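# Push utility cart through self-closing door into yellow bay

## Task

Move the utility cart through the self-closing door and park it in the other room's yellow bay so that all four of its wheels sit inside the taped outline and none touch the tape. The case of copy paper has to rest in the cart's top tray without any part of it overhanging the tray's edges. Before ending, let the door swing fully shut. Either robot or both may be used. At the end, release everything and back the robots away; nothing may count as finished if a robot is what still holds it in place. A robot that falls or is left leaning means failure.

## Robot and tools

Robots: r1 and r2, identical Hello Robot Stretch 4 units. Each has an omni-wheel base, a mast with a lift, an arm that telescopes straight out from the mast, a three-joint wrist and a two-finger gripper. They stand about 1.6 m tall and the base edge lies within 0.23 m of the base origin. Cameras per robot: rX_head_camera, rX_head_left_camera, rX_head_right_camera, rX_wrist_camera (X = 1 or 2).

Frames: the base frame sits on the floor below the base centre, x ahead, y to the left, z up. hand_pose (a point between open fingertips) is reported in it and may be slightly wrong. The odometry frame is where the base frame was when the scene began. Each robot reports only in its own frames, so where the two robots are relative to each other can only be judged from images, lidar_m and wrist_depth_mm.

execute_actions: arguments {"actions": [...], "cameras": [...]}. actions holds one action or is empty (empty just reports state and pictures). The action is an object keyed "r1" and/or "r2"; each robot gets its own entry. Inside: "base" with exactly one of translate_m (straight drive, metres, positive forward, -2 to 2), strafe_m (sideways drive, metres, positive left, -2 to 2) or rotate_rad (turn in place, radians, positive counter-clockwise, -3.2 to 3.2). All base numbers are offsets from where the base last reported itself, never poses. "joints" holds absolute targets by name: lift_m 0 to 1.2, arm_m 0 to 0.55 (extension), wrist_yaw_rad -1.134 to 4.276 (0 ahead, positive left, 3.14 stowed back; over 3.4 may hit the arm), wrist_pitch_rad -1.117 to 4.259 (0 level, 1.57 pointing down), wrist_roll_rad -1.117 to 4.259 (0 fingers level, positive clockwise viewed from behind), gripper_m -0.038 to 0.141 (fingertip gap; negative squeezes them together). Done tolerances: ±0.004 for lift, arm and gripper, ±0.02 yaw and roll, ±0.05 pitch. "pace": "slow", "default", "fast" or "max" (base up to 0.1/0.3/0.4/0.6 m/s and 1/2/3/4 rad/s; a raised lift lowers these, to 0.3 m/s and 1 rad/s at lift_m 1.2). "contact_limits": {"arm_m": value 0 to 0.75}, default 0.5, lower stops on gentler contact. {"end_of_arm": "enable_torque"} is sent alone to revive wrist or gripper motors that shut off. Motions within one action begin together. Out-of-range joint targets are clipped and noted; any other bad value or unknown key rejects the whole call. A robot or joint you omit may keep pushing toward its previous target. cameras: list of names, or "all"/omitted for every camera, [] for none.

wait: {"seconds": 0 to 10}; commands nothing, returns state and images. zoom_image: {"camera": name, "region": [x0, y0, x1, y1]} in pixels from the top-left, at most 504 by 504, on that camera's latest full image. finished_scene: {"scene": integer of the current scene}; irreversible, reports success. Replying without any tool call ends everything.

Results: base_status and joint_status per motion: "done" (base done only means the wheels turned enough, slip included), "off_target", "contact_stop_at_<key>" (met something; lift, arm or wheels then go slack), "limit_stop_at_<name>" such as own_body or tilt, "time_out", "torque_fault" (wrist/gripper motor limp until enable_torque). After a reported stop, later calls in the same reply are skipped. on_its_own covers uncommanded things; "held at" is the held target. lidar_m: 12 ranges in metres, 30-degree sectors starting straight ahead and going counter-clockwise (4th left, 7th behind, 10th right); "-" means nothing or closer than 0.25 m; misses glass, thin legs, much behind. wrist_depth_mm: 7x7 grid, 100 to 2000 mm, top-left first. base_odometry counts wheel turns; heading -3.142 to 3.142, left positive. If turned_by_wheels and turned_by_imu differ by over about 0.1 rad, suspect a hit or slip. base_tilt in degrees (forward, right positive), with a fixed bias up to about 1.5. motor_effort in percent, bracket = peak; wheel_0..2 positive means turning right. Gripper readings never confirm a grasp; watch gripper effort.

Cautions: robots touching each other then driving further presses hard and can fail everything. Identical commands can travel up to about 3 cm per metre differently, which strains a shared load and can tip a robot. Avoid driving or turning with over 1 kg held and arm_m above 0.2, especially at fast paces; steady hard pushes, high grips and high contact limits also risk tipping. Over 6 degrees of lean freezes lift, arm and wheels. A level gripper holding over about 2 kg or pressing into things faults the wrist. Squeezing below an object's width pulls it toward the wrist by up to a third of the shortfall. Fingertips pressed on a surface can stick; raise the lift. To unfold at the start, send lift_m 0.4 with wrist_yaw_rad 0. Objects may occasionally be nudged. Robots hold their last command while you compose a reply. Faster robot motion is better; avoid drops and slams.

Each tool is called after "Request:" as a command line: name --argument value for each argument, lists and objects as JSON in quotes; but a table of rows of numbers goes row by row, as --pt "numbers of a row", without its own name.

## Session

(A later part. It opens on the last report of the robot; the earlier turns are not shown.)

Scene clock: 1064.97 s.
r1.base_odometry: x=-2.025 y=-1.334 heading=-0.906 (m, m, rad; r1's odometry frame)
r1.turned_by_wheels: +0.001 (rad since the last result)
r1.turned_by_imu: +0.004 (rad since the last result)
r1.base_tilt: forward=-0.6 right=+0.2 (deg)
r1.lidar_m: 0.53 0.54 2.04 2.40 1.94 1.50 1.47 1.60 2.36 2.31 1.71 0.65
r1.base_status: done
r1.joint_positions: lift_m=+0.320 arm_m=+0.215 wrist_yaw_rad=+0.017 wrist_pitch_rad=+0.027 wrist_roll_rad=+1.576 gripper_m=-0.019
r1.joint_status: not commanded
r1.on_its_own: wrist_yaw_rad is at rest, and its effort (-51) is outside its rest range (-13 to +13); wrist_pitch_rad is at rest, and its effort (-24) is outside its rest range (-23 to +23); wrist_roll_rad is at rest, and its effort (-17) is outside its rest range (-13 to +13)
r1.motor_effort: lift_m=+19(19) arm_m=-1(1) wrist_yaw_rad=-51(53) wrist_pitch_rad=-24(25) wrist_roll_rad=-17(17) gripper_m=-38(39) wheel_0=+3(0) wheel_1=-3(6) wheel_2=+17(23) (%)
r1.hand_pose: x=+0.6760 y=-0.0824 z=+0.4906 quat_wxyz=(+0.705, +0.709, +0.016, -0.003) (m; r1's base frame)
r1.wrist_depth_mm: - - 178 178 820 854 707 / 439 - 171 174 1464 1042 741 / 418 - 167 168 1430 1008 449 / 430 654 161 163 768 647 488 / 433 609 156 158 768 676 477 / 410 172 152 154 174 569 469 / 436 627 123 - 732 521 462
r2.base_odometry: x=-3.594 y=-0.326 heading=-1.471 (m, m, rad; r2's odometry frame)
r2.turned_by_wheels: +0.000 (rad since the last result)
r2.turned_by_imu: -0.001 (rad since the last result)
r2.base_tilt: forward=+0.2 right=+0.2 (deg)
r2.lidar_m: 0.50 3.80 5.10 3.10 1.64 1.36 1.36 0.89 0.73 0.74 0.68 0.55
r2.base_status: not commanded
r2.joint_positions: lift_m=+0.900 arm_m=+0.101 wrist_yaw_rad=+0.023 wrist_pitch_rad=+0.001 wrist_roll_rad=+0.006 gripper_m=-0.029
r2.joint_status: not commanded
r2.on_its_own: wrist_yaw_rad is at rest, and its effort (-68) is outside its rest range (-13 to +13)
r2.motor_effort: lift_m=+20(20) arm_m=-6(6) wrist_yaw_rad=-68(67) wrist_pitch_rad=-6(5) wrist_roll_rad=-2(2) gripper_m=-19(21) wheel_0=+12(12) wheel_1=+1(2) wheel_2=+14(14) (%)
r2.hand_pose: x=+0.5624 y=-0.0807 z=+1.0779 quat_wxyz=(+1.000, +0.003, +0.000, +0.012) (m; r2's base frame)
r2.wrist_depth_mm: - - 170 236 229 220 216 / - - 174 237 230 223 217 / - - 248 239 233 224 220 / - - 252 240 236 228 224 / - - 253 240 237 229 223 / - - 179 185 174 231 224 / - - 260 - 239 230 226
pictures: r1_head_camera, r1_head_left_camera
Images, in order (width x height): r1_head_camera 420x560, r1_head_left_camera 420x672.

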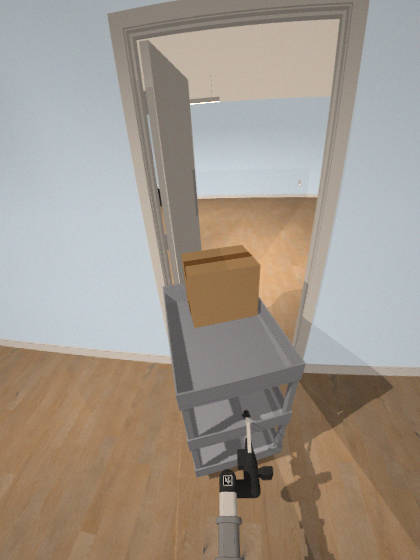

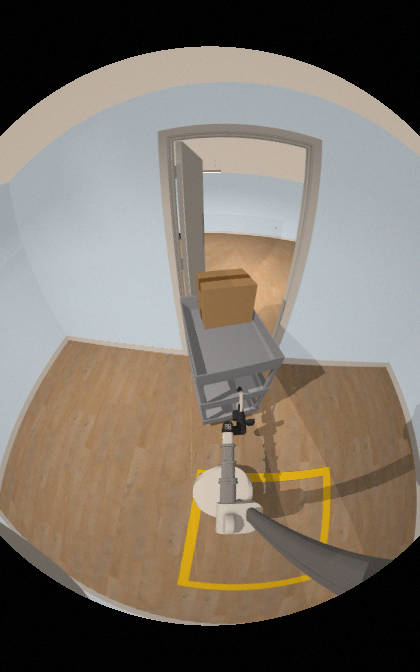

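Request:
execute_actions --actions '[{"r1":{"base":{"strafe_m":0.05},"pace":"slow"}}]' --cameras '[]'

Request:
execute_actions --actions '[{"r1":{"base":{"translate_m":-0.35},"pace":"slow"}}]' --cameras '["r1_head_left_camera","r1_head_camera"]'

Scene clock: 1072.07 s.
r1.base_odometry: x=-1.985 y=-1.303 heading=-0.907 (m, m, rad; r1's odometry frame)
r1.turned_by_wheels: +0.000 (rad since the last result)
r1.turned_by_imu: -0.003 (rad since the last result)
r1.base_tilt: forward=-0.6 right=+0.2 (deg)
r1.lidar_m: 0.52 0.53 2.06 2.36 1.93 1.50 1.47 1.60 2.37 2.36 1.70 0.61
r1.base_status: done
r1.joint_positions: lift_m=+0.320 arm_m=+0.215 wrist_yaw_rad=-0.008 wrist_pitch_rad=+0.027 wrist_roll_rad=+1.571 gripper_m=-0.019
r1.joint_status: not commanded
r1.on_its_own: wrist_yaw_rad is at rest, and its effort (+22) is outside its rest range (-13 to +13); wrist_pitch_rad is at rest, and its effort (-24) is outside its rest range (-23 to +23)
r1.motor_effort: lift_m=+19(19) arm_m=-2(2) wrist_yaw_rad=+22(50) wrist_pitch_rad=-24(25) wrist_roll_rad=-3(19) gripper_m=-35(38) wheel_0=-12(15) wheel_1=+4(11) wheel_2=+2(13) (%)
r1.hand_pose: x=+0.6738 y=-0.0897 z=+0.4905 quat_wxyz=(+0.707, +0.707, +0.007, -0.012) (m; r1's base frame)
r1.wrist_depth_mm: - - 176 177 831 854 715 / 436 - 171 172 1464 1042 741 / 421 - 165 167 1430 1008 455 / 430 654 160 162 768 654 488 / 436 615 156 158 778 668 477 / 399 172 151 153 175 559 473 / 445 640 121 - 741 574 462
r2.base_odometry: x=-3.594 y=-0.326 heading=-1.471 (m, m, rad; r2's odometry frame)
r2.turned_by_wheels: +0.000 (rad since the last result)
r2.turned_by_imu: -0.001 (rad since the last result)
r2.base_tilt: forward=+0.2 right=+0.1 (deg)
r2.lidar_m: 0.50 3.81 5.10 3.12 1.66 1.36 1.34 0.91 0.74 0.74 0.68 0.57
r2.base_status: not commanded
r2.joint_positions: lift_m=+0.900 arm_m=+0.101 wrist_yaw_rad=+0.023 wrist_pitch_rad=+0.001 wrist_roll_rad=+0.006 gripper_m=-0.029
r2.joint_status: not commanded
r2.on_its_own: wrist_yaw_rad is at rest, and its effort (-67) is outside its rest range (-13 to +13)
r2.motor_effort: lift_m=+19(20) arm_m=-6(6) wrist_yaw_rad=-67(68) wrist_pitch_rad=-5(6) wrist_roll_rad=+0(2) gripper_m=-19(19) wheel_0=+12(12) wheel_1=+2(2) wheel_2=+14(14) (%)
r2.hand_pose: x=+0.5624 y=-0.0807 z=+1.0779 quat_wxyz=(+1.000, +0.003, +0.000, +0.012) (m; r2's base frame)
r2.wrist_depth_mm: - - 171 236 228 220 214 / - - 174 237 230 223 217 / - - 249 239 233 225 219 / - - 252 240 235 227 222 / - - 253 241 236 229 224 / - - 178 185 174 229 225 / - - 260 - 239 229 227
pictures: none
No camera images: the call's "cameras" was empty. Leave "cameras" out to get every camera's image.

Scene clock: 1076.83 s.
r1.base_odometry: x=-2.201 y=-1.028 heading=-0.906 (m, m, rad; r1's odometry frame)
r1.turned_by_wheels: +0.001 (rad since the last result)
r1.turned_by_imu: +0.004 (rad since the last result)
r1.base_tilt: forward=-0.6 right=+0.2 (deg)
r1.lidar_m: 0.53 0.52 2.43 2.40 1.49 1.15 1.12 1.22 1.83 2.33 2.13 0.62
r1.base_status: done
r1.joint_positions: lift_m=+0.320 arm_m=+0.215 wrist_yaw_rad=+0.016 wrist_pitch_rad=+0.026 wrist_roll_rad=+1.574 gripper_m=-0.019
r1.joint_status: not commanded
r1.on_its_own: wrist_yaw_rad is at rest, and its effort (-47) is outside its rest range (-13 to +13); wrist_pitch_rad is at rest, and its effort (-24) is outside its rest range (-23 to +23)
r1.motor_effort: lift_m=+19(19) arm_m=-1(1) wrist_yaw_rad=-47(49) wrist_pitch_rad=-24(26) wrist_roll_rad=-13(12) gripper_m=-38(39) wheel_0=+2(10) wheel_1=-3(8) wheel_2=+16(20) (%)
r1.hand_pose: x=+0.6759 y=-0.0827 z=+0.4906 quat_wxyz=(+0.706, +0.708, +0.015, -0.004) (m; r1's base frame)
r1.wrist_depth_mm: - - 174 175 1160 1025 699 / 433 - 169 170 1464 1025 732 / 418 - 165 166 1430 991 455 / 424 654 160 162 759 661 488 / 433 615 156 158 768 668 477 / 410 173 151 154 174 569 477 / 439 627 123 - 741 574 466
r2.base_odometry: x=-3.594 y=-0.326 heading=-1.471 (m, m, rad; r2's odometry frame)
r2.turned_by_wheels: +0.000 (rad since the last result)
r2.turned_by_imu: -0.001 (rad since the last result)
r2.base_tilt: forward=+0.3 right=+0.0 (deg)
r2.lidar_m: 0.49 3.77 5.06 3.11 1.68 1.38 1.36 0.91 0.75 0.73 0.70 0.55
r2.base_status: not commanded
r2.joint_positions: lift_m=+0.900 arm_m=+0.101 wrist_yaw_rad=+0.023 wrist_pitch_rad=+0.001 wrist_roll_rad=+0.006 gripper_m=-0.029
r2.joint_status: not commanded
r2.on_its_own: wrist_yaw_rad is at rest, and its effort (-69) is outside its rest range (-13 to +13)
r2.motor_effort: lift_m=+20(20) arm_m=-6(6) wrist_yaw_rad=-69(69) wrist_pitch_rad=-5(6) wrist_roll_rad=+1(2) gripper_m=-20(19) wheel_0=+12(12) wheel_1=+1(2) wheel_2=+14(14) (%)
r2.hand_pose: x=+0.5624 y=-0.0807 z=+1.0779 quat_wxyz=(+1.000, +0.003, +0.000, +0.012) (m; r2's base frame)
r2.wrist_depth_mm: - - 171 236 228 221 215 / - - 175 237 230 222 216 / - - 249 238 233 226 219 / - - 251 241 235 227 220 / - - 253 242 236 229 223 / - - 178 185 174 229 225 / - - 259 - 238 229 227
pictures: r1_head_camera, r1_head_left_camera
Images, in order (width x height): r1_head_camera 420x560, r1_head_left_camera 420x672.

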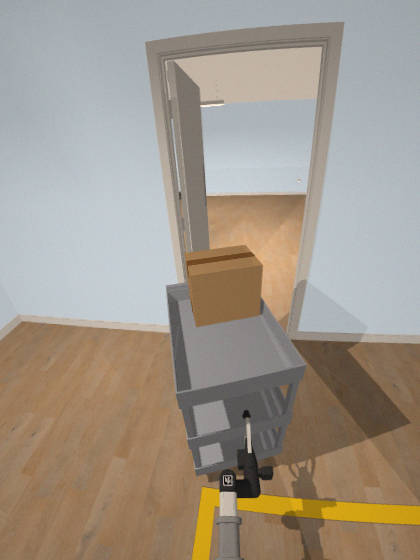

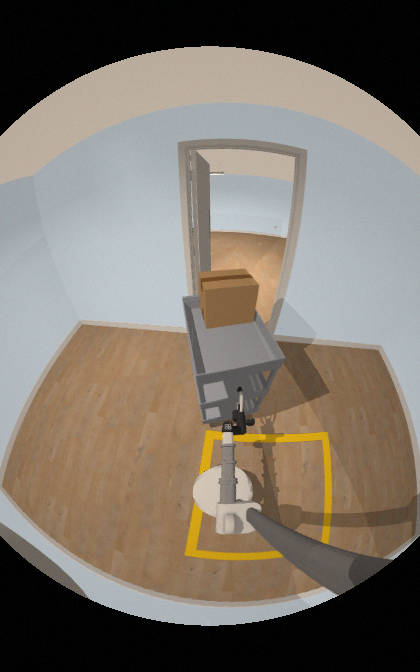

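Request:
execute_actions --actions '[{"r1":{"base":{"translate_m":-0.35},"pace":"slow"}}]' --cameras '["r1_head_left_camera"]'

Request:
execute_actions --actions '[{"r2":{"joints":{"gripper_m":0.09}}}]' --cameras '[]'

Request:
execute_actions --actions '[{"r2":{"base":{"translate_m":-0.2},"joints":{"arm_m":0.0},"pace":"slow"},"r1":{"base":{"strafe_m":0.05},"pace":"slow"}}]' --cameras '["r1_head_left_camera","r2_head_camera"]'

Scene clock: 1093.07 s.
r1.base_odometry: x=-2.417 y=-0.753 heading=-0.904 (m, m, rad; r1's odometry frame)
r1.turned_by_wheels: +0.001 (rad since the last result)
r1.turned_by_imu: +0.004 (rad since the last result)
r1.base_tilt: forward=-0.6 right=+0.3 (deg)
r1.lidar_m: 0.53 0.54 2.46 2.24 1.03 0.80 0.79 0.85 1.28 2.29 2.48 0.62
r1.base_status: done
r1.joint_positions: lift_m=+0.320 arm_m=+0.215 wrist_yaw_rad=+0.019 wrist_pitch_rad=+0.026 wrist_roll_rad=+1.577 gripper_m=-0.019
r1.joint_status: not commanded
r1.on_its_own: wrist_yaw_rad is at rest, and its effort (-55) is outside its rest range (-13 to +13); wrist_roll_rad is at rest, and its effort (-21) is outside its rest range (-13 to +13)
r1.motor_effort: lift_m=+19(19) arm_m=-1(1) wrist_yaw_rad=-55(58) wrist_pitch_rad=-23(24) wrist_roll_rad=-21(20) gripper_m=-38(39) wheel_0=+3(4) wheel_1=-2(5) wheel_2=+16(22) (%)
r1.hand_pose: x=+0.6762 y=-0.0820 z=+0.4907 quat_wxyz=(+0.705, +0.709, +0.016, -0.003) (m; r1's base frame)
r1.wrist_depth_mm: 1430 1499 182 183 222 904 - / - - 175 176 1499 1025 732 / 418 - 169 170 1430 1008 452 / 424 654 162 165 768 654 496 / 436 609 157 160 768 661 480 / 410 172 153 154 174 574 477 / 436 621 123 - 732 521 469
r2.base_odometry: x=-3.594 y=-0.326 heading=-1.471 (m, m, rad; r2's odometry frame)
r2.turned_by_wheels: +0.000 (rad since the last result)
r2.turned_by_imu: -0.002 (rad since the last result)
r2.base_tilt: forward=+0.3 right=-0.1 (deg)
r2.lidar_m: 0.50 3.78 5.11 3.11 1.67 1.35 1.38 0.92 0.75 0.73 0.68 0.57
r2.base_status: not commanded
r2.joint_positions: lift_m=+0.900 arm_m=+0.101 wrist_yaw_rad=+0.023 wrist_pitch_rad=+0.001 wrist_roll_rad=+0.006 gripper_m=-0.029
r2.joint_status: not commanded
r2.on_its_own: wrist_yaw_rad is at rest, and its effort (-67) is outside its rest range (-13 to +13)
r2.motor_effort: lift_m=+20(20) arm_m=-7(6) wrist_yaw_rad=-67(69) wrist_pitch_rad=-5(6) wrist_roll_rad=+0(1) gripper_m=-19(20) wheel_0=+12(12) wheel_1=+2(2) wheel_2=+14(14) (%)
r2.hand_pose: x=+0.5624 y=-0.0807 z=+1.0779 quat_wxyz=(+1.000, +0.003, +0.000, +0.012) (m; r2's base frame)
r2.wrist_depth_mm: - - 171 236 229 221 215 / - - 174 237 230 224 218 / - - 248 238 232 224 219 / - - 251 241 236 227 221 / - - 253 241 237 229 224 / - - 178 185 175 231 225 / - - 259 - 239 230 227
pictures: r1_head_left_camera
Images, in order (width x height): r1_head_left_camera 420x672.

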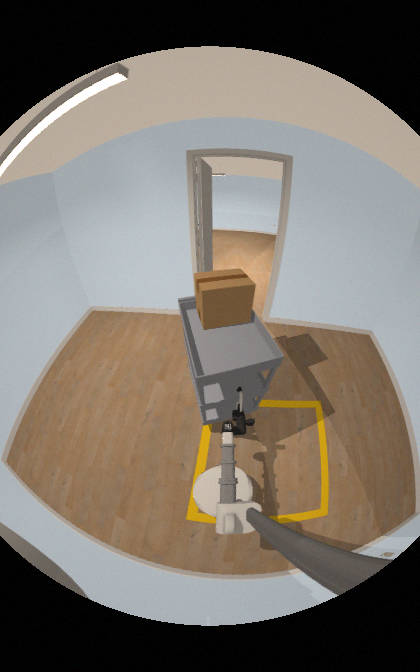

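Scene clock: 1094.97 s.
r1.base_odometry: x=-2.417 y=-0.753 heading=-0.904 (m, m, rad; r1's odometry frame)
r1.turned_by_wheels: +0.000 (rad since the last result)
r1.turned_by_imu: -0.001 (rad since the last result)
r1.base_tilt: forward=-0.7 right=+0.2 (deg)
r1.lidar_m: 0.53 0.52 2.48 2.21 1.01 0.80 0.78 0.86 1.30 2.30 2.47 0.63
r1.base_status: not commanded
r1.joint_positions: lift_m=+0.320 arm_m=+0.215 wrist_yaw_rad=+0.019 wrist_pitch_rad=+0.026 wrist_roll_rad=+1.577 gripper_m=-0.019
r1.joint_status: not commanded
r1.on_its_own: wrist_yaw_rad is at rest, and its effort (-55) is outside its rest range (-13 to +13); wrist_roll_rad is at rest, and its effort (-20) is outside its rest range (-13 to +13)
r1.motor_effort: lift_m=+19(19) arm_m=-1(1) wrist_yaw_rad=-55(55) wrist_pitch_rad=-23(23) wrist_roll_rad=-20(20) gripper_m=-35(39) wheel_0=+3(3) wheel_1=-2(2) wheel_2=+16(16) (%)
r1.hand_pose: x=+0.6762 y=-0.0820 z=+0.4907 quat_wxyz=(+0.705, +0.709, +0.016, -0.003) (m; r1's base frame)
r1.wrist_depth_mm: 1464 1464 182 182 223 891 - / - - 175 176 1464 1042 723 / 415 - 169 170 1430 1025 449 / 427 654 163 164 788 647 488 / 433 609 157 159 778 676 477 / 410 172 152 154 174 569 473 / 436 627 123 - 741 525 469
r2.base_odometry: x=-3.594 y=-0.325 heading=-1.472 (m, m, rad; r2's odometry frame)
r2.turned_by_wheels: -0.002 (rad since the last result)
r2.turned_by_imu: -0.003 (rad since the last result)
r2.base_tilt: forward=+0.2 right=+0.1 (deg)
r2.lidar_m: 0.67 3.78 5.10 3.09 1.64 1.38 1.36 0.90 0.74 0.74 0.76 0.70
r2.base_status: not commanded
r2.joint_positions: lift_m=+0.900 arm_m=+0.101 wrist_yaw_rad=+0.000 wrist_pitch_rad=+0.001 wrist_roll_rad=+0.006 gripper_m=+0.090
r2.joint_status: all done
r2.motor_effort: lift_m=+20(19) arm_m=-5(6) wrist_yaw_rad=-3(70) wrist_pitch_rad=-6(5) wrist_roll_rad=+1(2) gripper_m=-2(17) wheel_0=+2(12) wheel_1=+0(2) wheel_2=+1(14) (%)
r2.hand_pose: x=+0.5603 y=-0.0873 z=+1.0779 quat_wxyz=(+1.000, +0.003, +0.000, +0.000) (m; r2's base frame)
r2.wrist_depth_mm: - - - 397 375 349 332 / - - - 399 382 353 334 / - - - 407 384 357 338 / - - - 410 389 364 342 / - - - 410 379 364 345 / - - 213 355 394 366 349 / - - - - 394 368 351
pictures: none
No camera images: the call's "cameras" was empty. Leave "cameras" out to get every camera's image.

Scene clock: 1098.23 s.
r1.base_odometry: x=-2.378 y=-0.723 heading=-0.905 (m, m, rad; r1's odometry frame)
r1.turned_by_wheels: -0.001 (rad since the last result)
r1.turned_by_imu: -0.003 (rad since the last result)
r1.base_tilt: forward=-0.7 right=+0.2 (deg)
r1.lidar_m: 0.53 0.56 2.41 2.24 1.00 0.79 0.77 0.86 1.28 2.34 2.52 0.62
r1.base_status: done
r1.joint_positions: lift_m=+0.320 arm_m=+0.215 wrist_yaw_rad=-0.008 wrist_pitch_rad=+0.027 wrist_roll_rad=+1.572 gripper_m=-0.019
r1.joint_status: not commanded
r1.on_its_own: wrist_yaw_rad is at rest, and its effort (+21) is outside its rest range (-13 to +13); wrist_pitch_rad is at rest, and its effort (-24) is outside its rest range (-23 to +23)
r1.motor_effort: lift_m=+19(19) arm_m=-1(2) wrist_yaw_rad=+21(55) wrist_pitch_rad=-24(24) wrist_roll_rad=-5(20) gripper_m=-37(38) wheel_0=-14(14) wheel_1=+2(10) wheel_2=+1(12) (%)
r1.hand_pose: x=+0.6739 y=-0.0896 z=+0.4906 quat_wxyz=(+0.707, +0.707, +0.007, -0.012) (m; r1's base frame)
r1.wrist_depth_mm: 1499 1499 179 181 1499 960 699 / 436 1756 174 175 1464 1042 741 / 418 1708 167 168 1430 1008 452 / 430 654 161 163 768 661 492 / 436 615 157 158 778 668 473 / 402 172 152 153 174 564 473 / 439 627 122 - 732 569 462
r2.base_odometry: x=-3.614 y=-0.126 heading=-1.473 (m, m, rad; r2's odometry frame)
r2.turned_by_wheels: +0.000 (rad since the last result)
r2.turned_by_imu: +0.000 (rad since the last result)
r2.base_tilt: forward=+0.3 right=+0.2 (deg)
r2.lidar_m: 3.57 4.02 5.14 2.65 1.42 1.16 1.16 0.86 0.69 0.69 0.79 1.22
r2.base_status: done
r2.joint_positions: lift_m=+0.900 arm_m=+0.001 wrist_yaw_rad=+0.000 wrist_pitch_rad=+0.001 wrist_roll_rad=+0.006 gripper_m=+0.090
r2.joint_status: all done
r2.motor_effort: lift_m=+19(20) arm_m=-5(8) wrist_yaw_rad=+0(2) wrist_pitch_rad=-6(5) wrist_roll_rad=+0(2) gripper_m=-2(2) wheel_0=-2(3) wheel_1=+0(6) wheel_2=+1(5) (%)
r2.hand_pose: x=+0.4608 y=-0.0874 z=+1.0779 quat_wxyz=(+1.000, +0.003, +0.000, +0.000) (m; r2's base frame)
r2.wrist_depth_mm: - - - - - 1661 976 / - - - - - 1756 976 / - - - - - 1863 991 / - - - - - 1921 1025 / - - - - - - 1042 / - - 213 - - 1863 1060 / - - - - - 1863 1138
pictures: r1_head_left_camera, r2_head_camera
Images, in order (width x height): r1_head_left_camera 420x672, r2_head_camera 420x560.

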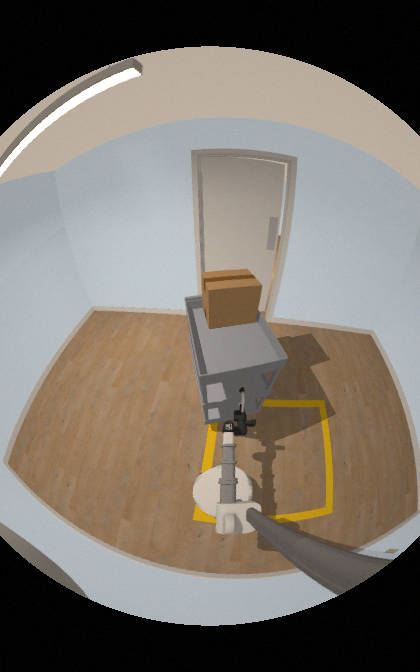

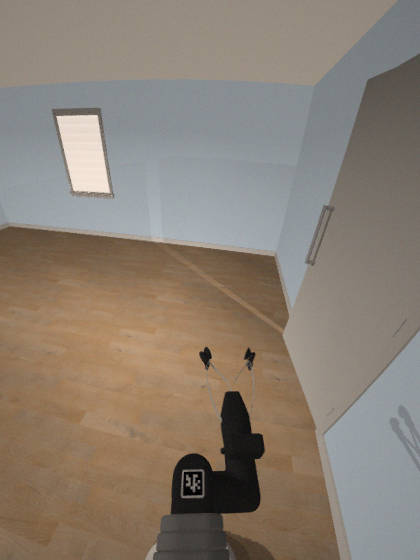

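Request:
execute_actions --actions '[{"r1":{"base":{"strafe_m":-0.15},"pace":"slow"}}]' --cameras '[]'

Request:
execute_actions --actions '[{"r1":{"base":{"translate_m":-0.35},"joints":{"arm_m":0.02},"pace":"slow"}}]' --cameras '["r1_head_left_camera","r1_head_camera"]'

Scene clock: 1117.90 s.
r1.base_odometry: x=-2.496 y=-0.815 heading=-0.904 (m, m, rad; r1's odometry frame)
r1.turned_by_wheels: +0.001 (rad since the last result)
r1.turned_by_imu: +0.001 (rad since the last result)
r1.base_tilt: forward=-0.7 right=+0.3 (deg)
r1.lidar_m: 0.48 0.49 2.57 2.25 1.03 0.80 0.78 0.88 1.30 2.19 2.36 0.66
r1.base_status: done
r1.joint_positions: lift_m=+0.320 arm_m=+0.215 wrist_yaw_rad=+0.016 wrist_pitch_rad=+0.025 wrist_roll_rad=+1.578 gripper_m=-0.019
r1.joint_status: not commanded
r1.on_its_own: wrist_yaw_rad is at rest, and its effort (-47) is outside its rest range (-13 to +13); wrist_roll_rad is at rest, and its effort (-23) is outside its rest range (-13 to +13)
r1.motor_effort: lift_m=+19(19) arm_m=-1(2) wrist_yaw_rad=-47(60) wrist_pitch_rad=-19(24) wrist_roll_rad=-23(24) gripper_m=-34(36) wheel_0=+14(22) wheel_1=-2(9) wheel_2=+4(4) (%)
r1.hand_pose: x=+0.6759 y=-0.0828 z=+0.4911 quat_wxyz=(+0.704, +0.710, +0.014, -0.003) (m; r1's base frame)
r1.wrist_depth_mm: 1430 1464 233 216 234 238 - / 1537 1618 204 201 1499 1025 699 / 415 1661 187 187 1499 1008 654 / 424 1576 175 175 1397 946 473 / 430 609 163 165 788 654 480 / 404 174 154 156 173 569 477 / - 615 124 - 723 585 466
r2.base_odometry: x=-3.614 y=-0.126 heading=-1.473 (m, m, rad; r2's odometry frame)
r2.turned_by_wheels: +0.000 (rad since the last result)
r2.turned_by_imu: -0.002 (rad since the last result)
r2.base_tilt: forward=+0.3 right=+0.1 (deg)
r2.lidar_m: 3.58 4.00 5.12 2.65 1.42 1.16 1.16 0.86 0.70 0.69 0.78 1.28
r2.base_status: not commanded
r2.joint_positions: lift_m=+0.900 arm_m=+0.001 wrist_yaw_rad=+0.000 wrist_pitch_rad=+0.001 wrist_roll_rad=+0.006 gripper_m=+0.090
r2.joint_status: not commanded
r2.motor_effort: lift_m=+20(20) arm_m=-5(5) wrist_yaw_rad=-1(1) wrist_pitch_rad=-7(5) wrist_roll_rad=-1(1) gripper_m=-1(4) wheel_0=-2(2) wheel_1=+0(0) wheel_2=+1(1) (%)
r2.hand_pose: x=+0.4608 y=-0.0874 z=+1.0779 quat_wxyz=(+1.000, +0.003, +0.000, +0.000) (m; r2's base frame)
r2.wrist_depth_mm: - - - - - 1708 1138 / - - - - - 1756 1138 / - - - - - 1808 1160 / - - - - - 1983 1160 / - - - - - - 1205 / - - 214 - - 1863 1205 / - - - - - 1921 1336
pictures: none
No camera images: the call's "cameras" was empty. Leave "cameras" out to get every camera's image.

Scene clock: 1122.70 s.
r1.base_odometry: x=-2.712 y=-0.541 heading=-0.904 (m, m, rad; r1's odometry frame)
r1.turned_by_wheels: -0.001 (rad since the last result)
r1.turned_by_imu: -0.002 (rad since the last result)
r1.base_tilt: forward=-0.7 right=+0.2 (deg)
r1.lidar_m: 0.34 0.35 2.62 1.30 0.60 0.45 0.44 0.49 0.78 2.16 2.31 0.42
r1.base_status: done
r1.joint_positions: lift_m=+0.320 arm_m=+0.021 wrist_yaw_rad=-0.004 wrist_pitch_rad=+0.027 wrist_roll_rad=+1.567 gripper_m=-0.019
r1.joint_status: all done
r1.on_its_own: wrist_pitch_rad is at rest, and its effort (-26) is outside its rest range (-23 to +23)
r1.motor_effort: lift_m=+19(19) arm_m=-6(10) wrist_yaw_rad=+10(58) wrist_pitch_rad=-26(26) wrist_roll_rad=+9(23) gripper_m=-37(41) wheel_0=-9(12) wheel_1=-6(9) wheel_2=+7(23) (%)
r1.hand_pose: x=+0.4801 y=-0.0885 z=+0.4904 quat_wxyz=(+0.708, +0.706, +0.008, -0.011) (m; r1's base frame)
r1.wrist_depth_mm: - - 188 188 191 229 - / 1205 - 179 180 185 1060 723 / 413 - 173 173 1464 1025 459 / 424 647 167 167 778 647 492 / 430 609 160 162 768 661 480 / 413 174 154 156 173 564 480 / - 640 125 - 732 615 462
r2.base_odometry: x=-3.614 y=-0.126 heading=-1.473 (m, m, rad; r2's odometry frame)
r2.turned_by_wheels: +0.000 (rad since the last result)
r2.turned_by_imu: -0.001 (rad since the last result)
r2.base_tilt: forward=+0.2 right=+0.1 (deg)
r2.lidar_m: 3.58 4.02 5.15 2.69 1.39 1.18 1.15 0.83 0.68 0.69 0.76 1.29
r2.base_status: not commanded
r2.joint_positions: lift_m=+0.900 arm_m=+0.001 wrist_yaw_rad=+0.000 wrist_pitch_rad=+0.001 wrist_roll_rad=+0.006 gripper_m=+0.090
r2.joint_status: not commanded
r2.motor_effort: lift_m=+20(20) arm_m=-5(5) wrist_yaw_rad=-1(3) wrist_pitch_rad=-5(5) wrist_roll_rad=+2(1) gripper_m=-2(2) wheel_0=-2(2) wheel_1=+0(0) wheel_2=+1(1) (%)
r2.hand_pose: x=+0.4608 y=-0.0874 z=+1.0779 quat_wxyz=(+1.000, +0.003, +0.000, +0.000) (m; r2's base frame)
r2.wrist_depth_mm: - - - - - 1708 1138 / - - - - - 1808 1118 / - - - - - 1808 1160 / - - - - - 1921 1205 / - - - - - - 1205 / - - 213 - - 1863 1229 / - - - - - 1863 1308
pictures: r1_head_camera, r1_head_left_camera
Images, in order (width x height): r1_head_camera 420x560, r1_head_left_camera 420x672.

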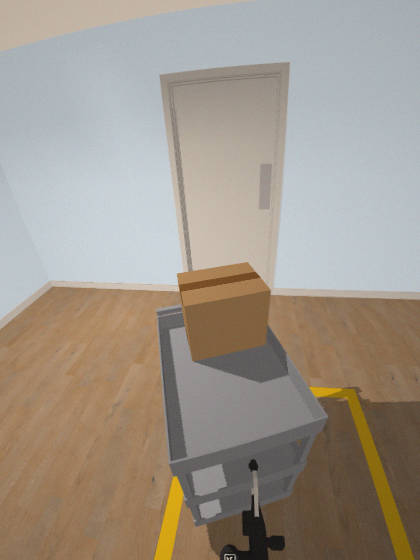

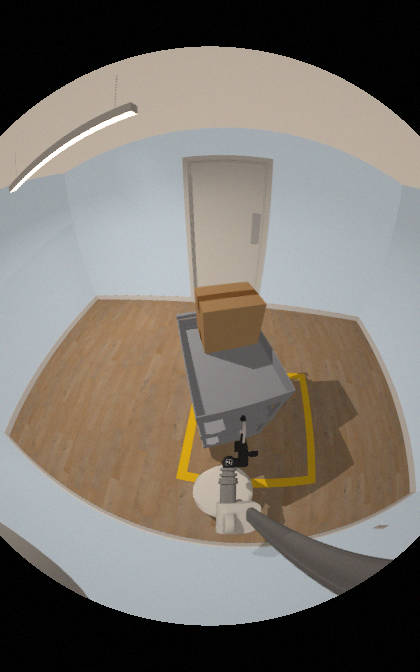

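Request:
execute_actions --actions '[{"r1":{"joints":{"gripper_m":0.1}}}]' --cameras '[]'

Request:
execute_actions --actions '[{"r1":{"base":{"translate_m":-0.13},"joints":{"arm_m":0.0},"pace":"slow"}}]' --cameras '["r1_head_camera","r1_wrist_camera"]'

Scene clock: 1135.13 s.
r1.base_odometry: x=-2.712 y=-0.540 heading=-0.905 (m, m, rad; r1's odometry frame)
r1.turned_by_wheels: +0.000 (rad since the last result)
r1.turned_by_imu: -0.002 (rad since the last result)
r1.base_tilt: forward=-0.7 right=+0.3 (deg)
r1.lidar_m: 0.35 0.35 2.61 1.33 0.58 0.46 0.44 0.50 0.76 2.16 2.32 0.45
r1.base_status: not commanded
r1.joint_positions: lift_m=+0.320 arm_m=+0.020 wrist_yaw_rad=-0.006 wrist_pitch_rad=+0.019 wrist_roll_rad=+1.570 gripper_m=+0.100
r1.joint_status: all done
r1.on_its_own: wrist_yaw_rad is at rest, and its effort (+17) is outside its rest range (-13 to +13)
r1.motor_effort: lift_m=+19(19) arm_m=-1(6) wrist_yaw_rad=+17(26) wrist_pitch_rad=-2(26) wrist_roll_rad=+1(9) gripper_m=-3(35) wheel_0=-6(8) wheel_1=-4(6) wheel_2=+0(6) (%)
r1.hand_pose: x=+0.4790 y=-0.0892 z=+0.4928 quat_wxyz=(+0.707, +0.707, +0.005, -0.009) (m; r1's base frame)
r1.wrist_depth_mm: 1983 - 1118 219 233 238 - / 424 - - 210 1499 1078 732 / 407 - 203 201 1499 1042 466 / 413 634 194 194 798 661 500 / 421 554 187 187 213 691 492 / 427 554 177 180 190 661 488 / 442 661 175 - 1430 609 473
r2.base_odometry: x=-3.614 y=-0.126 heading=-1.473 (m, m, rad; r2's odometry frame)
r2.turned_by_wheels: +0.000 (rad since the last result)
r2.turned_by_imu: -0.001 (rad since the last result)
r2.base_tilt: forward=+0.3 right=+0.0 (deg)
r2.lidar_m: 3.57 4.00 5.12 2.65 1.44 1.16 1.17 0.86 0.70 0.68 0.80 1.30
r2.base_status: not commanded
r2.joint_positions: lift_m=+0.900 arm_m=+0.001 wrist_yaw_rad=+0.000 wrist_pitch_rad=+0.001 wrist_roll_rad=+0.006 gripper_m=+0.090
r2.joint_status: not commanded
r2.motor_effort: lift_m=+20(20) arm_m=-5(5) wrist_yaw_rad=-3(2) wrist_pitch_rad=-5(8) wrist_roll_rad=+1(1) gripper_m=-3(2) wheel_0=-2(2) wheel_1=+0(0) wheel_2=+1(1) (%)
r2.hand_pose: x=+0.4608 y=-0.0874 z=+1.0779 quat_wxyz=(+1.000, +0.003, +0.000, +0.000) (m; r2's base frame)
r2.wrist_depth_mm: - - - - - 1708 1138 / - - - - - 1756 1118 / - - - - - 1921 1138 / - - - - - 1921 1182 / - - - - - - 1205 / - - 213 - - 1808 1229 / - - - - - 1863 1336
pictures: none
No camera images: the call's "cameras" was empty. Leave "cameras" out to get every camera's image.

Scene clock: 1137.70 s.
r1.base_odometry: x=-2.792 y=-0.438 heading=-0.905 (m, m, rad; r1's odometry frame)
r1.turned_by_wheels: +0.000 (rad since the last result)
r1.turned_by_imu: -0.001 (rad since the last result)
r1.base_tilt: forward=-0.6 right=+0.3 (deg)
r1.lidar_m: 0.49 0.49 2.62 0.94 0.41 0.31 0.31 0.34 0.56 2.14 2.31 0.59
r1.base_status: done
r1.joint_positions: lift_m=+0.320 arm_m=+0.001 wrist_yaw_rad=-0.001 wrist_pitch_rad=+0.020 wrist_roll_rad=+1.570 gripper_m=+0.100
r1.joint_status: all done
r1.motor_effort: lift_m=+19(19) arm_m=-5(5) wrist_yaw_rad=+1(17) wrist_pitch_rad=-6(6) wrist_roll_rad=+1(1) gripper_m=-3(3) wheel_0=-5(6) wheel_1=-4(7) wheel_2=+5(10) (%)
r1.hand_pose: x=+0.4601 y=-0.0876 z=+0.4924 quat_wxyz=(+0.707, +0.707, +0.007, -0.007) (m; r1's base frame)
r1.wrist_depth_mm: 375 379 - - - 1078 741 / 392 - - 366 397 394 402 / 407 615 - 353 - 904 488 / 415 627 - 342 1863 707 496 / 424 591 - 329 960 683 488 / 433 564 320 319 205 661 480 / 439 699 - - 1708 603 469
r2.base_odometry: x=-3.614 y=-0.126 heading=-1.473 (m, m, rad; r2's odometry frame)
r2.turned_by_wheels: +0.000 (rad since the last result)
r2.turned_by_imu: -0.001 (rad since the last result)
r2.base_tilt: forward=+0.3 right=+0.2 (deg)
r2.lidar_m: 3.57 3.99 5.14 2.67 1.45 1.18 1.16 0.84 0.70 0.69 0.81 1.29
r2.base_status: not commanded
r2.joint_positions: lift_m=+0.900 arm_m=+0.001 wrist_yaw_rad=+0.000 wrist_pitch_rad=+0.001 wrist_roll_rad=+0.006 gripper_m=+0.090
r2.joint_status: not commanded
r2.motor_effort: lift_m=+20(20) arm_m=-5(5) wrist_yaw_rad=-1(2) wrist_pitch_rad=-5(5) wrist_roll_rad=+2(1) gripper_m=-2(3) wheel_0=-2(2) wheel_1=+0(0) wheel_2=+1(1) (%)
r2.hand_pose: x=+0.4608 y=-0.0874 z=+1.0779 quat_wxyz=(+1.000, +0.003, +0.000, +0.000) (m; r2's base frame)
r2.wrist_depth_mm: - - - - - 1708 1138 / - - - - - 1808 1138 / - - - - - 1808 1182 / - - - - - 1863 1205 / - - - - - - 1205 / - - 213 - - 1863 1205 / - - - - - 1863 1336
pictures: r1_head_camera, r1_wrist_camera
Images, in order (width x height): r1_head_camera 420x560, r1_wrist_camera 616x392.

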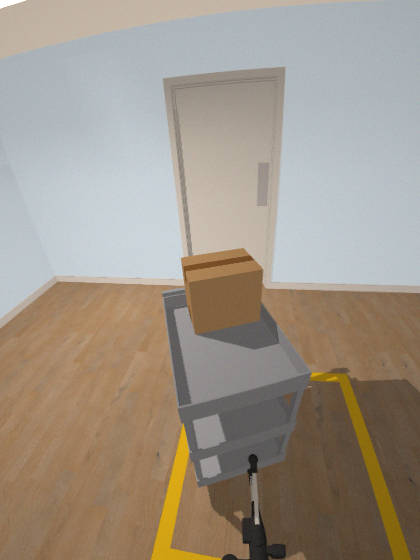

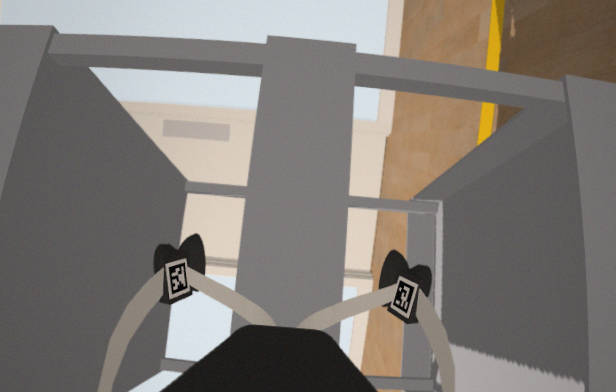

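Request:
execute_actions --actions '[{"r1":{"base":{"strafe_m":1.0}}}]' --cameras '[]'

Request:
execute_actions --actions '[{"r1":{"base":{"translate_m":0.6}}}]' --cameras '[]'

Request:
execute_actions --actions '[{"r1":{"base":{"rotate_rad":3.14}}}]' --cameras '["r1_head_left_camera"]'

Scene clock: 1154.53 s.
r1.base_odometry: x=-2.006 y=+0.179 heading=-0.905 (m, m, rad; r1's odometry frame)
r1.turned_by_wheels: +0.000 (rad since the last result)
r1.turned_by_imu: -0.001 (rad since the last result)
r1.base_tilt: forward=-0.7 right=+0.3 (deg)
r1.lidar_m: 2.55 2.07 1.61 0.64 0.28 0.25 0.26 0.25 0.39 1.61 0.95 1.08
r1.base_status: done
r1.joint_positions: lift_m=+0.320 arm_m=+0.001 wrist_yaw_rad=+0.000 wrist_pitch_rad=+0.020 wrist_roll_rad=+1.570 gripper_m=+0.100
r1.joint_status: not commanded
r1.motor_effort: lift_m=+19(19) arm_m=-5(5) wrist_yaw_rad=+0(1) wrist_pitch_rad=-7(6) wrist_roll_rad=+1(1) gripper_m=-1(2) wheel_0=-5(9) wheel_1=+2(13) wheel_2=+0(2) (%)
r1.hand_pose: x=+0.4601 y=-0.0875 z=+0.4924 quat_wxyz=(+0.707, +0.707, +0.007, -0.007) (m; r1's base frame)
r1.wrist_depth_mm: - - - - - 1098 741 / - - - - - 1078 732 / - - - - - 1042 732 / - - - - 1983 1025 715 / - - - - 1661 1008 699 / - - - - 205 946 676 / - - - - 1756 878 654
r2.base_odometry: x=-3.614 y=-0.126 heading=-1.473 (m, m, rad; r2's odometry frame)
r2.turned_by_wheels: +0.000 (rad since the last result)
r2.turned_by_imu: -0.002 (rad since the last result)
r2.base_tilt: forward=+0.2 right=+0.0 (deg)
r2.lidar_m: 3.58 4.03 5.13 2.69 1.44 1.17 1.16 0.86 0.71 0.68 0.79 1.28
r2.base_status: not commanded
r2.joint_positions: lift_m=+0.900 arm_m=+0.001 wrist_yaw_rad=+0.000 wrist_pitch_rad=+0.001 wrist_roll_rad=+0.006 gripper_m=+0.090
r2.joint_status: not commanded
r2.motor_effort: lift_m=+20(20) arm_m=-5(5) wrist_yaw_rad=-2(2) wrist_pitch_rad=-7(7) wrist_roll_rad=-2(2) gripper_m=-2(2) wheel_0=-2(2) wheel_1=+0(0) wheel_2=+1(1) (%)
r2.hand_pose: x=+0.4608 y=-0.0874 z=+1.0779 quat_wxyz=(+1.000, +0.003, +0.000, +0.000) (m; r2's base frame)
r2.wrist_depth_mm: - - - - - 1661 1118 / - - - - - 1756 1138 / - - - - - 1863 1160 / - - - - - 1921 1182 / - - - - - - 1229 / - - 214 - - 1863 1255 / - - - - - 1863 1308
pictures: none
No camera images: the call's "cameras" was empty. Leave "cameras" out to get every camera's image.

Scene clock: 1158.03 s.
r1.base_odometry: x=-1.635 y=-0.292 heading=-0.905 (m, m, rad; r1's odometry frame)
r1.turned_by_wheels: +0.000 (rad since the last result)
r1.turned_by_imu: -0.001 (rad since the last result)
r1.base_tilt: forward=-0.7 right=+0.3 (deg)
r1.lidar_m: 1.95 1.99 1.56 1.52 1.04 0.83 0.79 0.86 1.33 0.74 0.76 1.97
r1.base_status: done
r1.joint_positions: lift_m=+0.320 arm_m=+0.001 wrist_yaw_rad=+0.000 wrist_pitch_rad=+0.020 wrist_roll_rad=+1.570 gripper_m=+0.100
r1.joint_status: not commanded
r1.motor_effort: lift_m=+19(19) arm_m=-4(5) wrist_yaw_rad=+1(1) wrist_pitch_rad=-7(7) wrist_roll_rad=+1(1) gripper_m=-2(3) wheel_0=+4(9) wheel_1=+3(9) wheel_2=-5(15) (%)
r1.hand_pose: x=+0.4601 y=-0.0875 z=+0.4923 quat_wxyz=(+0.707, +0.707, +0.007, -0.007) (m; r1's base frame)
r1.wrist_depth_mm: 1756 1756 1756 1756 1756 1078 741 / 1756 1756 1756 1756 1708 1060 732 / 1808 1808 1756 1708 1756 1060 732 / 1863 1808 1756 1863 1756 1025 715 / 1863 1756 1808 1808 1708 976 699 / 1863 1863 1863 1863 205 946 683 / 1921 1983 1921 - 1708 866 654
r2.base_odometry: x=-3.614 y=-0.126 heading=-1.473 (m, m, rad; r2's odometry frame)
r2.turned_by_wheels: +0.000 (rad since the last result)
r2.turned_by_imu: -0.001 (rad since the last result)
r2.base_tilt: forward=+0.2 right=+0.1 (deg)
r2.lidar_m: 3.58 4.00 5.13 2.69 1.44 1.17 1.15 0.86 0.70 0.71 0.80 1.28
r2.base_status: not commanded
r2.joint_positions: lift_m=+0.900 arm_m=+0.001 wrist_yaw_rad=+0.000 wrist_pitch_rad=+0.001 wrist_roll_rad=+0.006 gripper_m=+0.090
r2.joint_status: not commanded
r2.motor_effort: lift_m=+20(20) arm_m=-5(5) wrist_yaw_rad=-2(1) wrist_pitch_rad=-6(6) wrist_roll_rad=+1(3) gripper_m=-4(2) wheel_0=-2(2) wheel_1=+0(0) wheel_2=+1(1) (%)
r2.hand_pose: x=+0.4608 y=-0.0874 z=+1.0779 quat_wxyz=(+1.000, +0.003, +0.000, +0.000) (m; r2's base frame)
r2.wrist_depth_mm: - - - - - 1661 1138 / - - - - - 1808 1118 / - - - - - 1863 1160 / - - - - - 1808 1160 / - - - - - - 1229 / - - 214 - - 1808 1229 / - - - - - 1863 1336
pictures: none
No camera images: the call's "cameras" was empty. Leave "cameras" out to get every camera's image.

Scene clock: 1160.90 s.
r1.base_odometry: x=-1.635 y=-0.292 heading=+2.234 (m, m, rad; r1's odometry frame)
r1.turned_by_wheels: +3.139 (rad since the last result)
r1.turned_by_imu: +3.169 (rad since the last result)
r1.base_tilt: forward=-0.7 right=+0.3 (deg)
r1.lidar_m: 0.80 0.86 1.26 0.75 0.75 1.98 1.95 2.06 1.57 1.53 1.08 0.82
r1.base_status: done
r1.joint_positions: lift_m=+0.320 arm_m=+0.001 wrist_yaw_rad=+0.000 wrist_pitch_rad=+0.021 wrist_roll_rad=+1.570 gripper_m=+0.100
r1.joint_status: not commanded
r1.motor_effort: lift_m=+19(19) arm_m=-4(5) wrist_yaw_rad=+0(1) wrist_pitch_rad=-7(6) wrist_roll_rad=+1(0) gripper_m=-4(3) wheel_0=-5(5) wheel_1=-4(10) wheel_2=-6(14) (%)
r1.hand_pose: x=+0.4601 y=-0.0875 z=+0.4923 quat_wxyz=(+0.707, +0.707, +0.007, -0.007) (m; r1's base frame)
r1.wrist_depth_mm: 569 554 569 569 569 569 574 / 574 580 580 585 585 597 591 / 585 585 591 591 591 591 597 / 597 591 603 603 597 603 597 / 609 603 615 615 621 609 609 / 621 615 615 621 204 634 615 / 634 627 627 - 640 640 621
r2.base_odometry: x=-3.614 y=-0.126 heading=-1.473 (m, m, rad; r2's odometry frame)
r2.turned_by_wheels: +0.000 (rad since the last result)
r2.turned_by_imu: -0.001 (rad since the last result)
r2.base_tilt: forward=+0.3 right=+0.2 (deg)
r2.lidar_m: 3.56 4.01 5.13 2.66 1.43 1.15 1.18 0.86 0.70 0.69 0.79 1.30
r2.base_status: not commanded
r2.joint_positions: lift_m=+0.900 arm_m=+0.001 wrist_yaw_rad=+0.000 wrist_pitch_rad=+0.001 wrist_roll_rad=+0.006 gripper_m=+0.090
r2.joint_status: not commanded
r2.motor_effort: lift_m=+20(20) arm_m=-5(5) wrist_yaw_rad=-2(2) wrist_pitch_rad=-7(7) wrist_roll_rad=+1(1) gripper_m=-3(1) wheel_0=-2(2) wheel_1=+0(0) wheel_2=+1(1) (%)
r2.hand_pose: x=+0.4608 y=-0.0874 z=+1.0779 quat_wxyz=(+1.000, +0.003, +0.000, +0.000) (m; r2's base frame)
r2.wrist_depth_mm: - - - - - 1708 1138 / - - - - - 1756 1118 / - - - - - 1863 1138 / - - - - - 1983 1205 / - - - - - - 1205 / - - 214 - - 1921 1229 / - - - - - 1808 1336
pictures: r1_head_left_camera
Images, in order (width x height): r1_head_left_camera 420x672.

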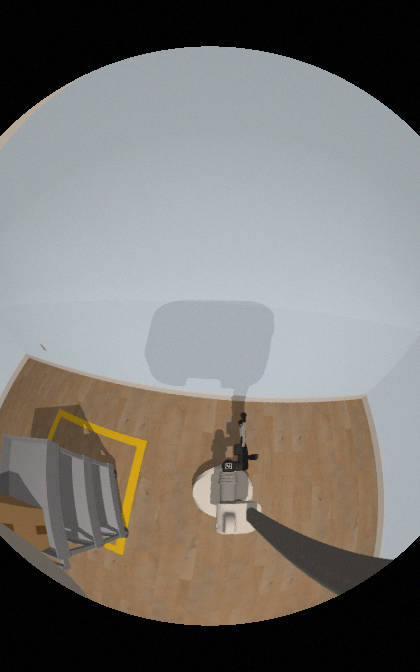

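Request:
execute_actions --actions '[{"r1":{"base":{"translate_m":-1.4}}}]' --cameras '["r1_head_left_camera"]'

Request:
execute_actions --actions '[{"r1":{"base":{"strafe_m":0.8}}}]' --cameras '["r1_head_left_camera","r1_head_camera"]'

Scene clock: 1176.67 s.
r1.base_odometry: x=-0.774 y=-1.396 heading=+2.234 (m, m, rad; r1's odometry frame)
r1.turned_by_wheels: +0.000 (rad since the last result)
r1.turned_by_imu: -0.003 (rad since the last result)
r1.base_tilt: forward=-0.7 right=+0.3 (deg)
r1.lidar_m: 2.18 1.04 1.11 1.76 0.74 0.60 0.56 0.64 0.94 1.38 1.51 2.22
r1.base_status: done
r1.joint_positions: lift_m=+0.320 arm_m=+0.001 wrist_yaw_rad=+0.000 wrist_pitch_rad=+0.021 wrist_roll_rad=+1.570 gripper_m=+0.100
r1.joint_status: not commanded
r1.motor_effort: lift_m=+19(19) arm_m=-5(5) wrist_yaw_rad=+0(1) wrist_pitch_rad=-6(7) wrist_roll_rad=+0(1) gripper_m=-2(2) wheel_0=-3(11) wheel_1=-3(8) wheel_2=+4(13) (%)
r1.hand_pose: x=+0.4601 y=-0.0875 z=+0.4923 quat_wxyz=(+0.707, +0.707, +0.007, -0.007) (m; r1's base frame)
r1.wrist_depth_mm: 1983 1921 1921 1921 1921 1078 741 / 1983 1983 1921 1983 1983 1060 732 / 1983 - - - 1983 1042 723 / 1983 1983 - - - 1008 715 / - - - - 1661 991 699 / - - - - 204 931 676 / - - - - 1708 878 661
r2.base_odometry: x=-3.614 y=-0.126 heading=-1.473 (m, m, rad; r2's odometry frame)
r2.turned_by_wheels: +0.000 (rad since the last result)
r2.turned_by_imu: -0.002 (rad since the last result)
r2.base_tilt: forward=+0.2 right=+0.1 (deg)
r2.lidar_m: 3.56 3.98 5.13 2.67 1.45 1.16 1.17 0.85 0.69 0.71 0.78 1.26
r2.base_status: not commanded
r2.joint_positions: lift_m=+0.900 arm_m=+0.001 wrist_yaw_rad=+0.000 wrist_pitch_rad=+0.001 wrist_roll_rad=+0.006 gripper_m=+0.090
r2.joint_status: not commanded
r2.motor_effort: lift_m=+19(20) arm_m=-5(5) wrist_yaw_rad=-2(2) wrist_pitch_rad=-6(7) wrist_roll_rad=+0(0) gripper_m=-2(2) wheel_0=-2(2) wheel_1=+0(0) wheel_2=+1(1) (%)
r2.hand_pose: x=+0.4608 y=-0.0874 z=+1.0779 quat_wxyz=(+1.000, +0.003, +0.000, +0.000) (m; r2's base frame)
r2.wrist_depth_mm: - - - - - 1708 1138 / - - - - - 1756 1118 / - - - - - 1863 1160 / - - - - - 1921 1182 / - - - - - - 1205 / - - 213 - - 1808 1229 / - - - - - 1863 1336
pictures: r1_head_left_camera
Images, in order (width x height): r1_head_left_camera 420x672.

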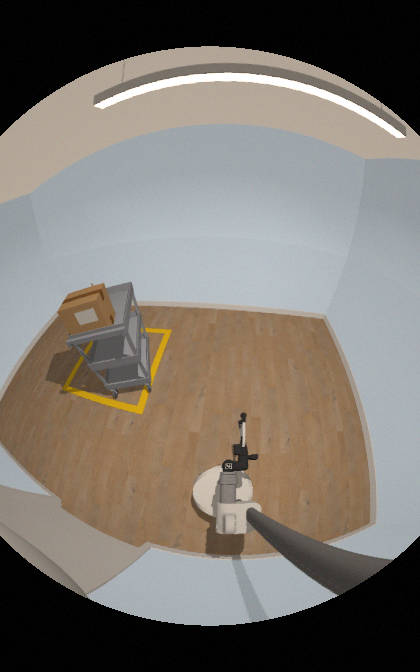

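Scene clock: 1180.67 s.
r1.base_odometry: x=-1.405 y=-1.888 heading=+2.234 (m, m, rad; r1's odometry frame)
r1.turned_by_wheels: +0.000 (rad since the last result)
r1.turned_by_imu: +0.000 (rad since the last result)
r1.base_tilt: forward=-0.6 right=+0.3 (deg)
r1.lidar_m: 0.74 0.73 2.55 1.51 0.77 0.59 0.57 0.57 0.84 2.22 2.35 2.30
r1.base_status: done
r1.joint_positions: lift_m=+0.320 arm_m=+0.001 wrist_yaw_rad=+0.000 wrist_pitch_rad=+0.021 wrist_roll_rad=+1.570 gripper_m=+0.100
r1.joint_status: not commanded
r1.motor_effort: lift_m=+19(19) arm_m=-5(5) wrist_yaw_rad=+0(0) wrist_pitch_rad=-7(7) wrist_roll_rad=+1(1) gripper_m=-4(4) wheel_0=-3(6) wheel_1=+4(11) wheel_2=-1(2) (%)
r1.hand_pose: x=+0.4601 y=-0.0875 z=+0.4923 quat_wxyz=(+0.707, +0.707, +0.007, -0.007) (m; r1's base frame)
r1.wrist_depth_mm: 1983 1983 1983 1983 - 1078 741 / - - 1983 - - 1060 741 / - - - - - 1025 715 / - 654 - - 1618 931 723 / 621 647 - 661 1160 668 654 / 597 603 1138 627 206 647 668 / 554 699 1025 - 1160 621 661
r2.base_odometry: x=-3.614 y=-0.126 heading=-1.473 (m, m, rad; r2's odometry frame)
r2.turned_by_wheels: +0.000 (rad since the last result)
r2.turned_by_imu: -0.001 (rad since the last result)
r2.base_tilt: forward=+0.3 right=+0.3 (deg)
r2.lidar_m: 3.57 3.99 5.14 2.66 1.40 1.16 1.15 0.85 0.70 0.69 0.81 1.29
r2.base_status: not commanded
r2.joint_positions: lift_m=+0.900 arm_m=+0.001 wrist_yaw_rad=+0.000 wrist_pitch_rad=+0.001 wrist_roll_rad=+0.006 gripper_m=+0.090
r2.joint_status: not commanded
r2.motor_effort: lift_m=+20(20) arm_m=-5(5) wrist_yaw_rad=-1(2) wrist_pitch_rad=-6(6) wrist_roll_rad=-1(1) gripper_m=-2(1) wheel_0=-2(2) wheel_1=+0(0) wheel_2=+1(1) (%)
r2.hand_pose: x=+0.4608 y=-0.0874 z=+1.0779 quat_wxyz=(+1.000, +0.003, +0.000, +0.000) (m; r2's base frame)
r2.wrist_depth_mm: - - - - - 1618 1118 / - - - - - 1756 1138 / - - - - - 1863 1138 / - - - - - 1921 1205 / - - - - - - 1205 / - - 214 - - 1863 1182 / - - - - - 1921 1308
pictures: r1_head_camera, r1_head_left_camera
Images, in order (width x height): r1_head_camera 420x560, r1_head_left_camera 420x672.

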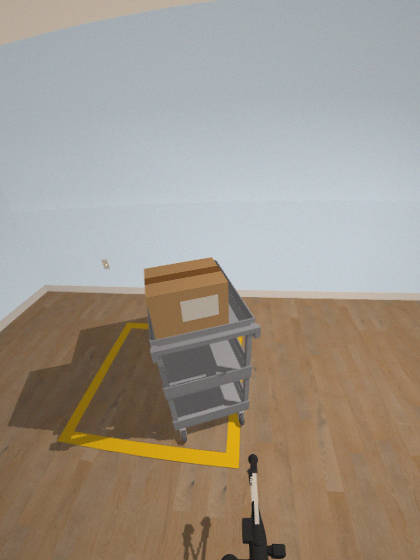

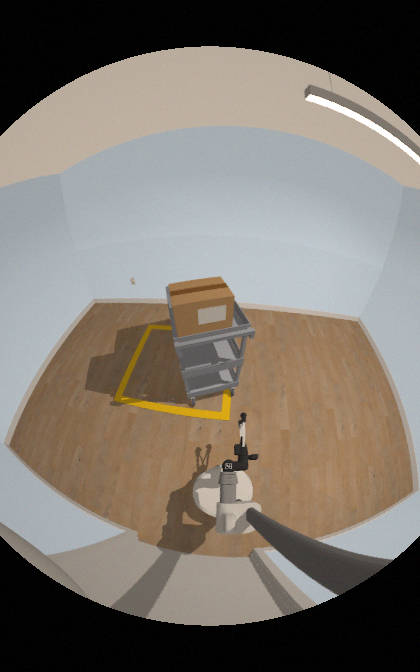

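Request:
execute_actions --actions '[{"r1":{"base":{"strafe_m":0.13},"pace":"slow"}}]' --cameras '[]'

Request:
execute_actions --actions '[{"r1":{"base":{"translate_m":0.25},"pace":"slow"}}]' --cameras '["r1_head_camera","r1_wrist_camera"]'

Scene clock: 1191.33 s.
r1.base_odometry: x=-1.507 y=-1.968 heading=+2.234 (m, m, rad; r1's odometry frame)
r1.turned_by_wheels: +0.000 (rad since the last result)
r1.turned_by_imu: -0.002 (rad since the last result)
r1.base_tilt: forward=-0.7 right=+0.2 (deg)
r1.lidar_m: 0.70 2.43 2.42 1.53 0.67 0.57 0.55 0.62 0.80 2.36 2.52 0.86
r1.base_status: done
r1.joint_positions: lift_m=+0.320 arm_m=+0.001 wrist_yaw_rad=+0.000 wrist_pitch_rad=+0.021 wrist_roll_rad=+1.570 gripper_m=+0.100
r1.joint_status: not commanded
r1.motor_effort: lift_m=+19(19) arm_m=-5(5) wrist_yaw_rad=+0(0) wrist_pitch_rad=-7(7) wrist_roll_rad=+1(1) gripper_m=-1(2) wheel_0=-4(12) wheel_1=+5(9) wheel_2=+0(0) (%)
r1.hand_pose: x=+0.4601 y=-0.0875 z=+0.4923 quat_wxyz=(+0.707, +0.707, +0.007, -0.007) (m; r1's base frame)
r1.wrist_depth_mm: - 1921 - - - 1078 732 / - - 1983 - - 1060 732 / - 647 - 668 1708 842 707 / 615 634 - 640 1281 661 691 / 585 603 - 615 1205 634 707 / 559 574 1138 585 206 609 683 / 544 559 - - 1118 580 668
r2.base_odometry: x=-3.614 y=-0.126 heading=-1.473 (m, m, rad; r2's odometry frame)
r2.turned_by_wheels: +0.000 (rad since the last result)
r2.turned_by_imu: -0.001 (rad since the last result)
r2.base_tilt: forward=+0.2 right=+0.1 (deg)
r2.lidar_m: 3.56 4.00 5.14 2.66 1.44 1.16 1.16 0.84 0.71 0.69 0.80 1.28
r2.base_status: not commanded
r2.joint_positions: lift_m=+0.900 arm_m=+0.001 wrist_yaw_rad=+0.000 wrist_pitch_rad=+0.001 wrist_roll_rad=+0.006 gripper_m=+0.090
r2.joint_status: not commanded
r2.motor_effort: lift_m=+20(20) arm_m=-5(5) wrist_yaw_rad=-2(1) wrist_pitch_rad=-4(6) wrist_roll_rad=+2(1) gripper_m=-3(4) wheel_0=-2(2) wheel_1=+0(0) wheel_2=+1(1) (%)
r2.hand_pose: x=+0.4608 y=-0.0874 z=+1.0779 quat_wxyz=(+1.000, +0.003, +0.000, +0.000) (m; r2's base frame)
r2.wrist_depth_mm: - - - - - 1708 1160 / - - - - - 1808 1118 / - - - - - 1808 1160 / - - - - - 1983 1182 / - - - - - - 1229 / - - 213 - - 1863 1205 / - - - - - 1808 1336
pictures: none
No camera images: the call's "cameras" was empty. Leave "cameras" out to get every camera's image.

Scene clock: 1195.10 s.
r1.base_odometry: x=-1.661 y=-1.771 heading=+2.234 (m, m, rad; r1's odometry frame)
r1.turned_by_wheels: +0.000 (rad since the last result)
r1.turned_by_imu: -0.001 (rad since the last result)
r1.base_tilt: forward=-0.6 right=+0.3 (deg)
r1.lidar_m: 0.47 0.45 2.41 2.25 0.98 0.83 0.81 0.86 1.16 2.38 2.52 0.56
r1.base_status: done
r1.joint_positions: lift_m=+0.320 arm_m=+0.001 wrist_yaw_rad=+0.000 wrist_pitch_rad=+0.021 wrist_roll_rad=+1.570 gripper_m=+0.100
r1.joint_status: not commanded
r1.motor_effort: lift_m=+19(19) arm_m=-4(4) wrist_yaw_rad=+0(0) wrist_pitch_rad=-7(7) wrist_roll_rad=+1(1) gripper_m=-2(2) wheel_0=+5(1) wheel_1=+5(9) wheel_2=-7(13) (%)
r1.hand_pose: x=+0.4601 y=-0.0875 z=+0.4923 quat_wxyz=(+0.707, +0.707, +0.007, -0.007) (m; r1's base frame)
r1.wrist_depth_mm: 1756 1756 1863 1708 1808 1060 741 / 413 427 436 418 1661 991 732 / 407 661 1863 399 1808 549 418 / 415 627 1921 387 1808 668 459 / 427 597 1921 370 1008 683 496 / 430 564 357 355 205 654 484 / 442 699 1921 - 1661 603 469
r2.base_odometry: x=-3.614 y=-0.126 heading=-1.473 (m, m, rad; r2's odometry frame)
r2.turned_by_wheels: +0.000 (rad since the last result)
r2.turned_by_imu: -0.001 (rad since the last result)
r2.base_tilt: forward=+0.2 right=+0.1 (deg)
r2.lidar_m: 3.57 4.03 5.14 2.67 1.44 1.17 1.17 0.84 0.71 0.69 0.79 1.28
r2.base_status: not commanded
r2.joint_positions: lift_m=+0.900 arm_m=+0.001 wrist_yaw_rad=+0.000 wrist_pitch_rad=+0.001 wrist_roll_rad=+0.006 gripper_m=+0.090
r2.joint_status: not commanded
r2.motor_effort: lift_m=+19(20) arm_m=-5(5) wrist_yaw_rad=-1(1) wrist_pitch_rad=-3(6) wrist_roll_rad=+1(3) gripper_m=-3(3) wheel_0=-2(2) wheel_1=+0(0) wheel_2=+1(1) (%)
r2.hand_pose: x=+0.4608 y=-0.0874 z=+1.0779 quat_wxyz=(+1.000, +0.003, +0.000, +0.000) (m; r2's base frame)
r2.wrist_depth_mm: - - - - - 1661 1138 / - - - - - 1756 1118 / - - - - - 1863 1182 / - - - - - 1921 1205 / - - - - - - 1205 / - - 213 - - 1863 1205 / - - - - - 1808 1308
pictures: r1_head_camera, r1_wrist_camera
Images, in order (width x height): r1_head_camera 420x560, r1_wrist_camera 616x392.

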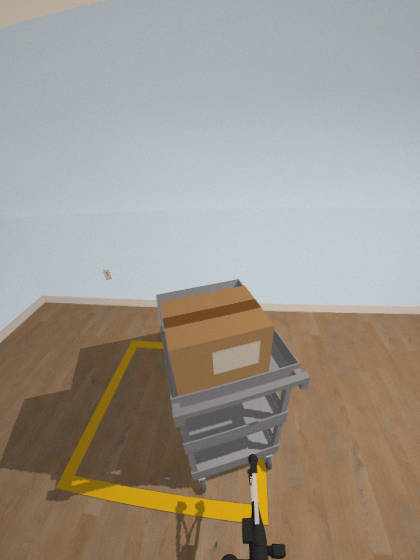

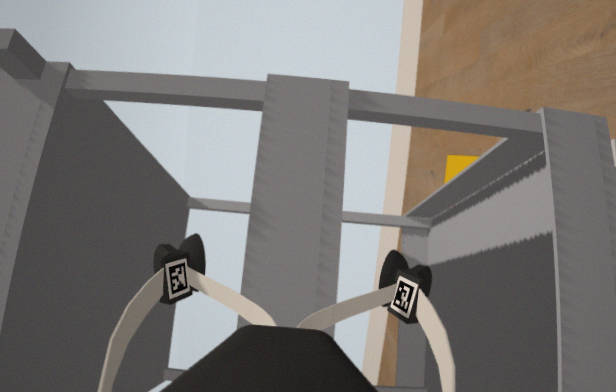

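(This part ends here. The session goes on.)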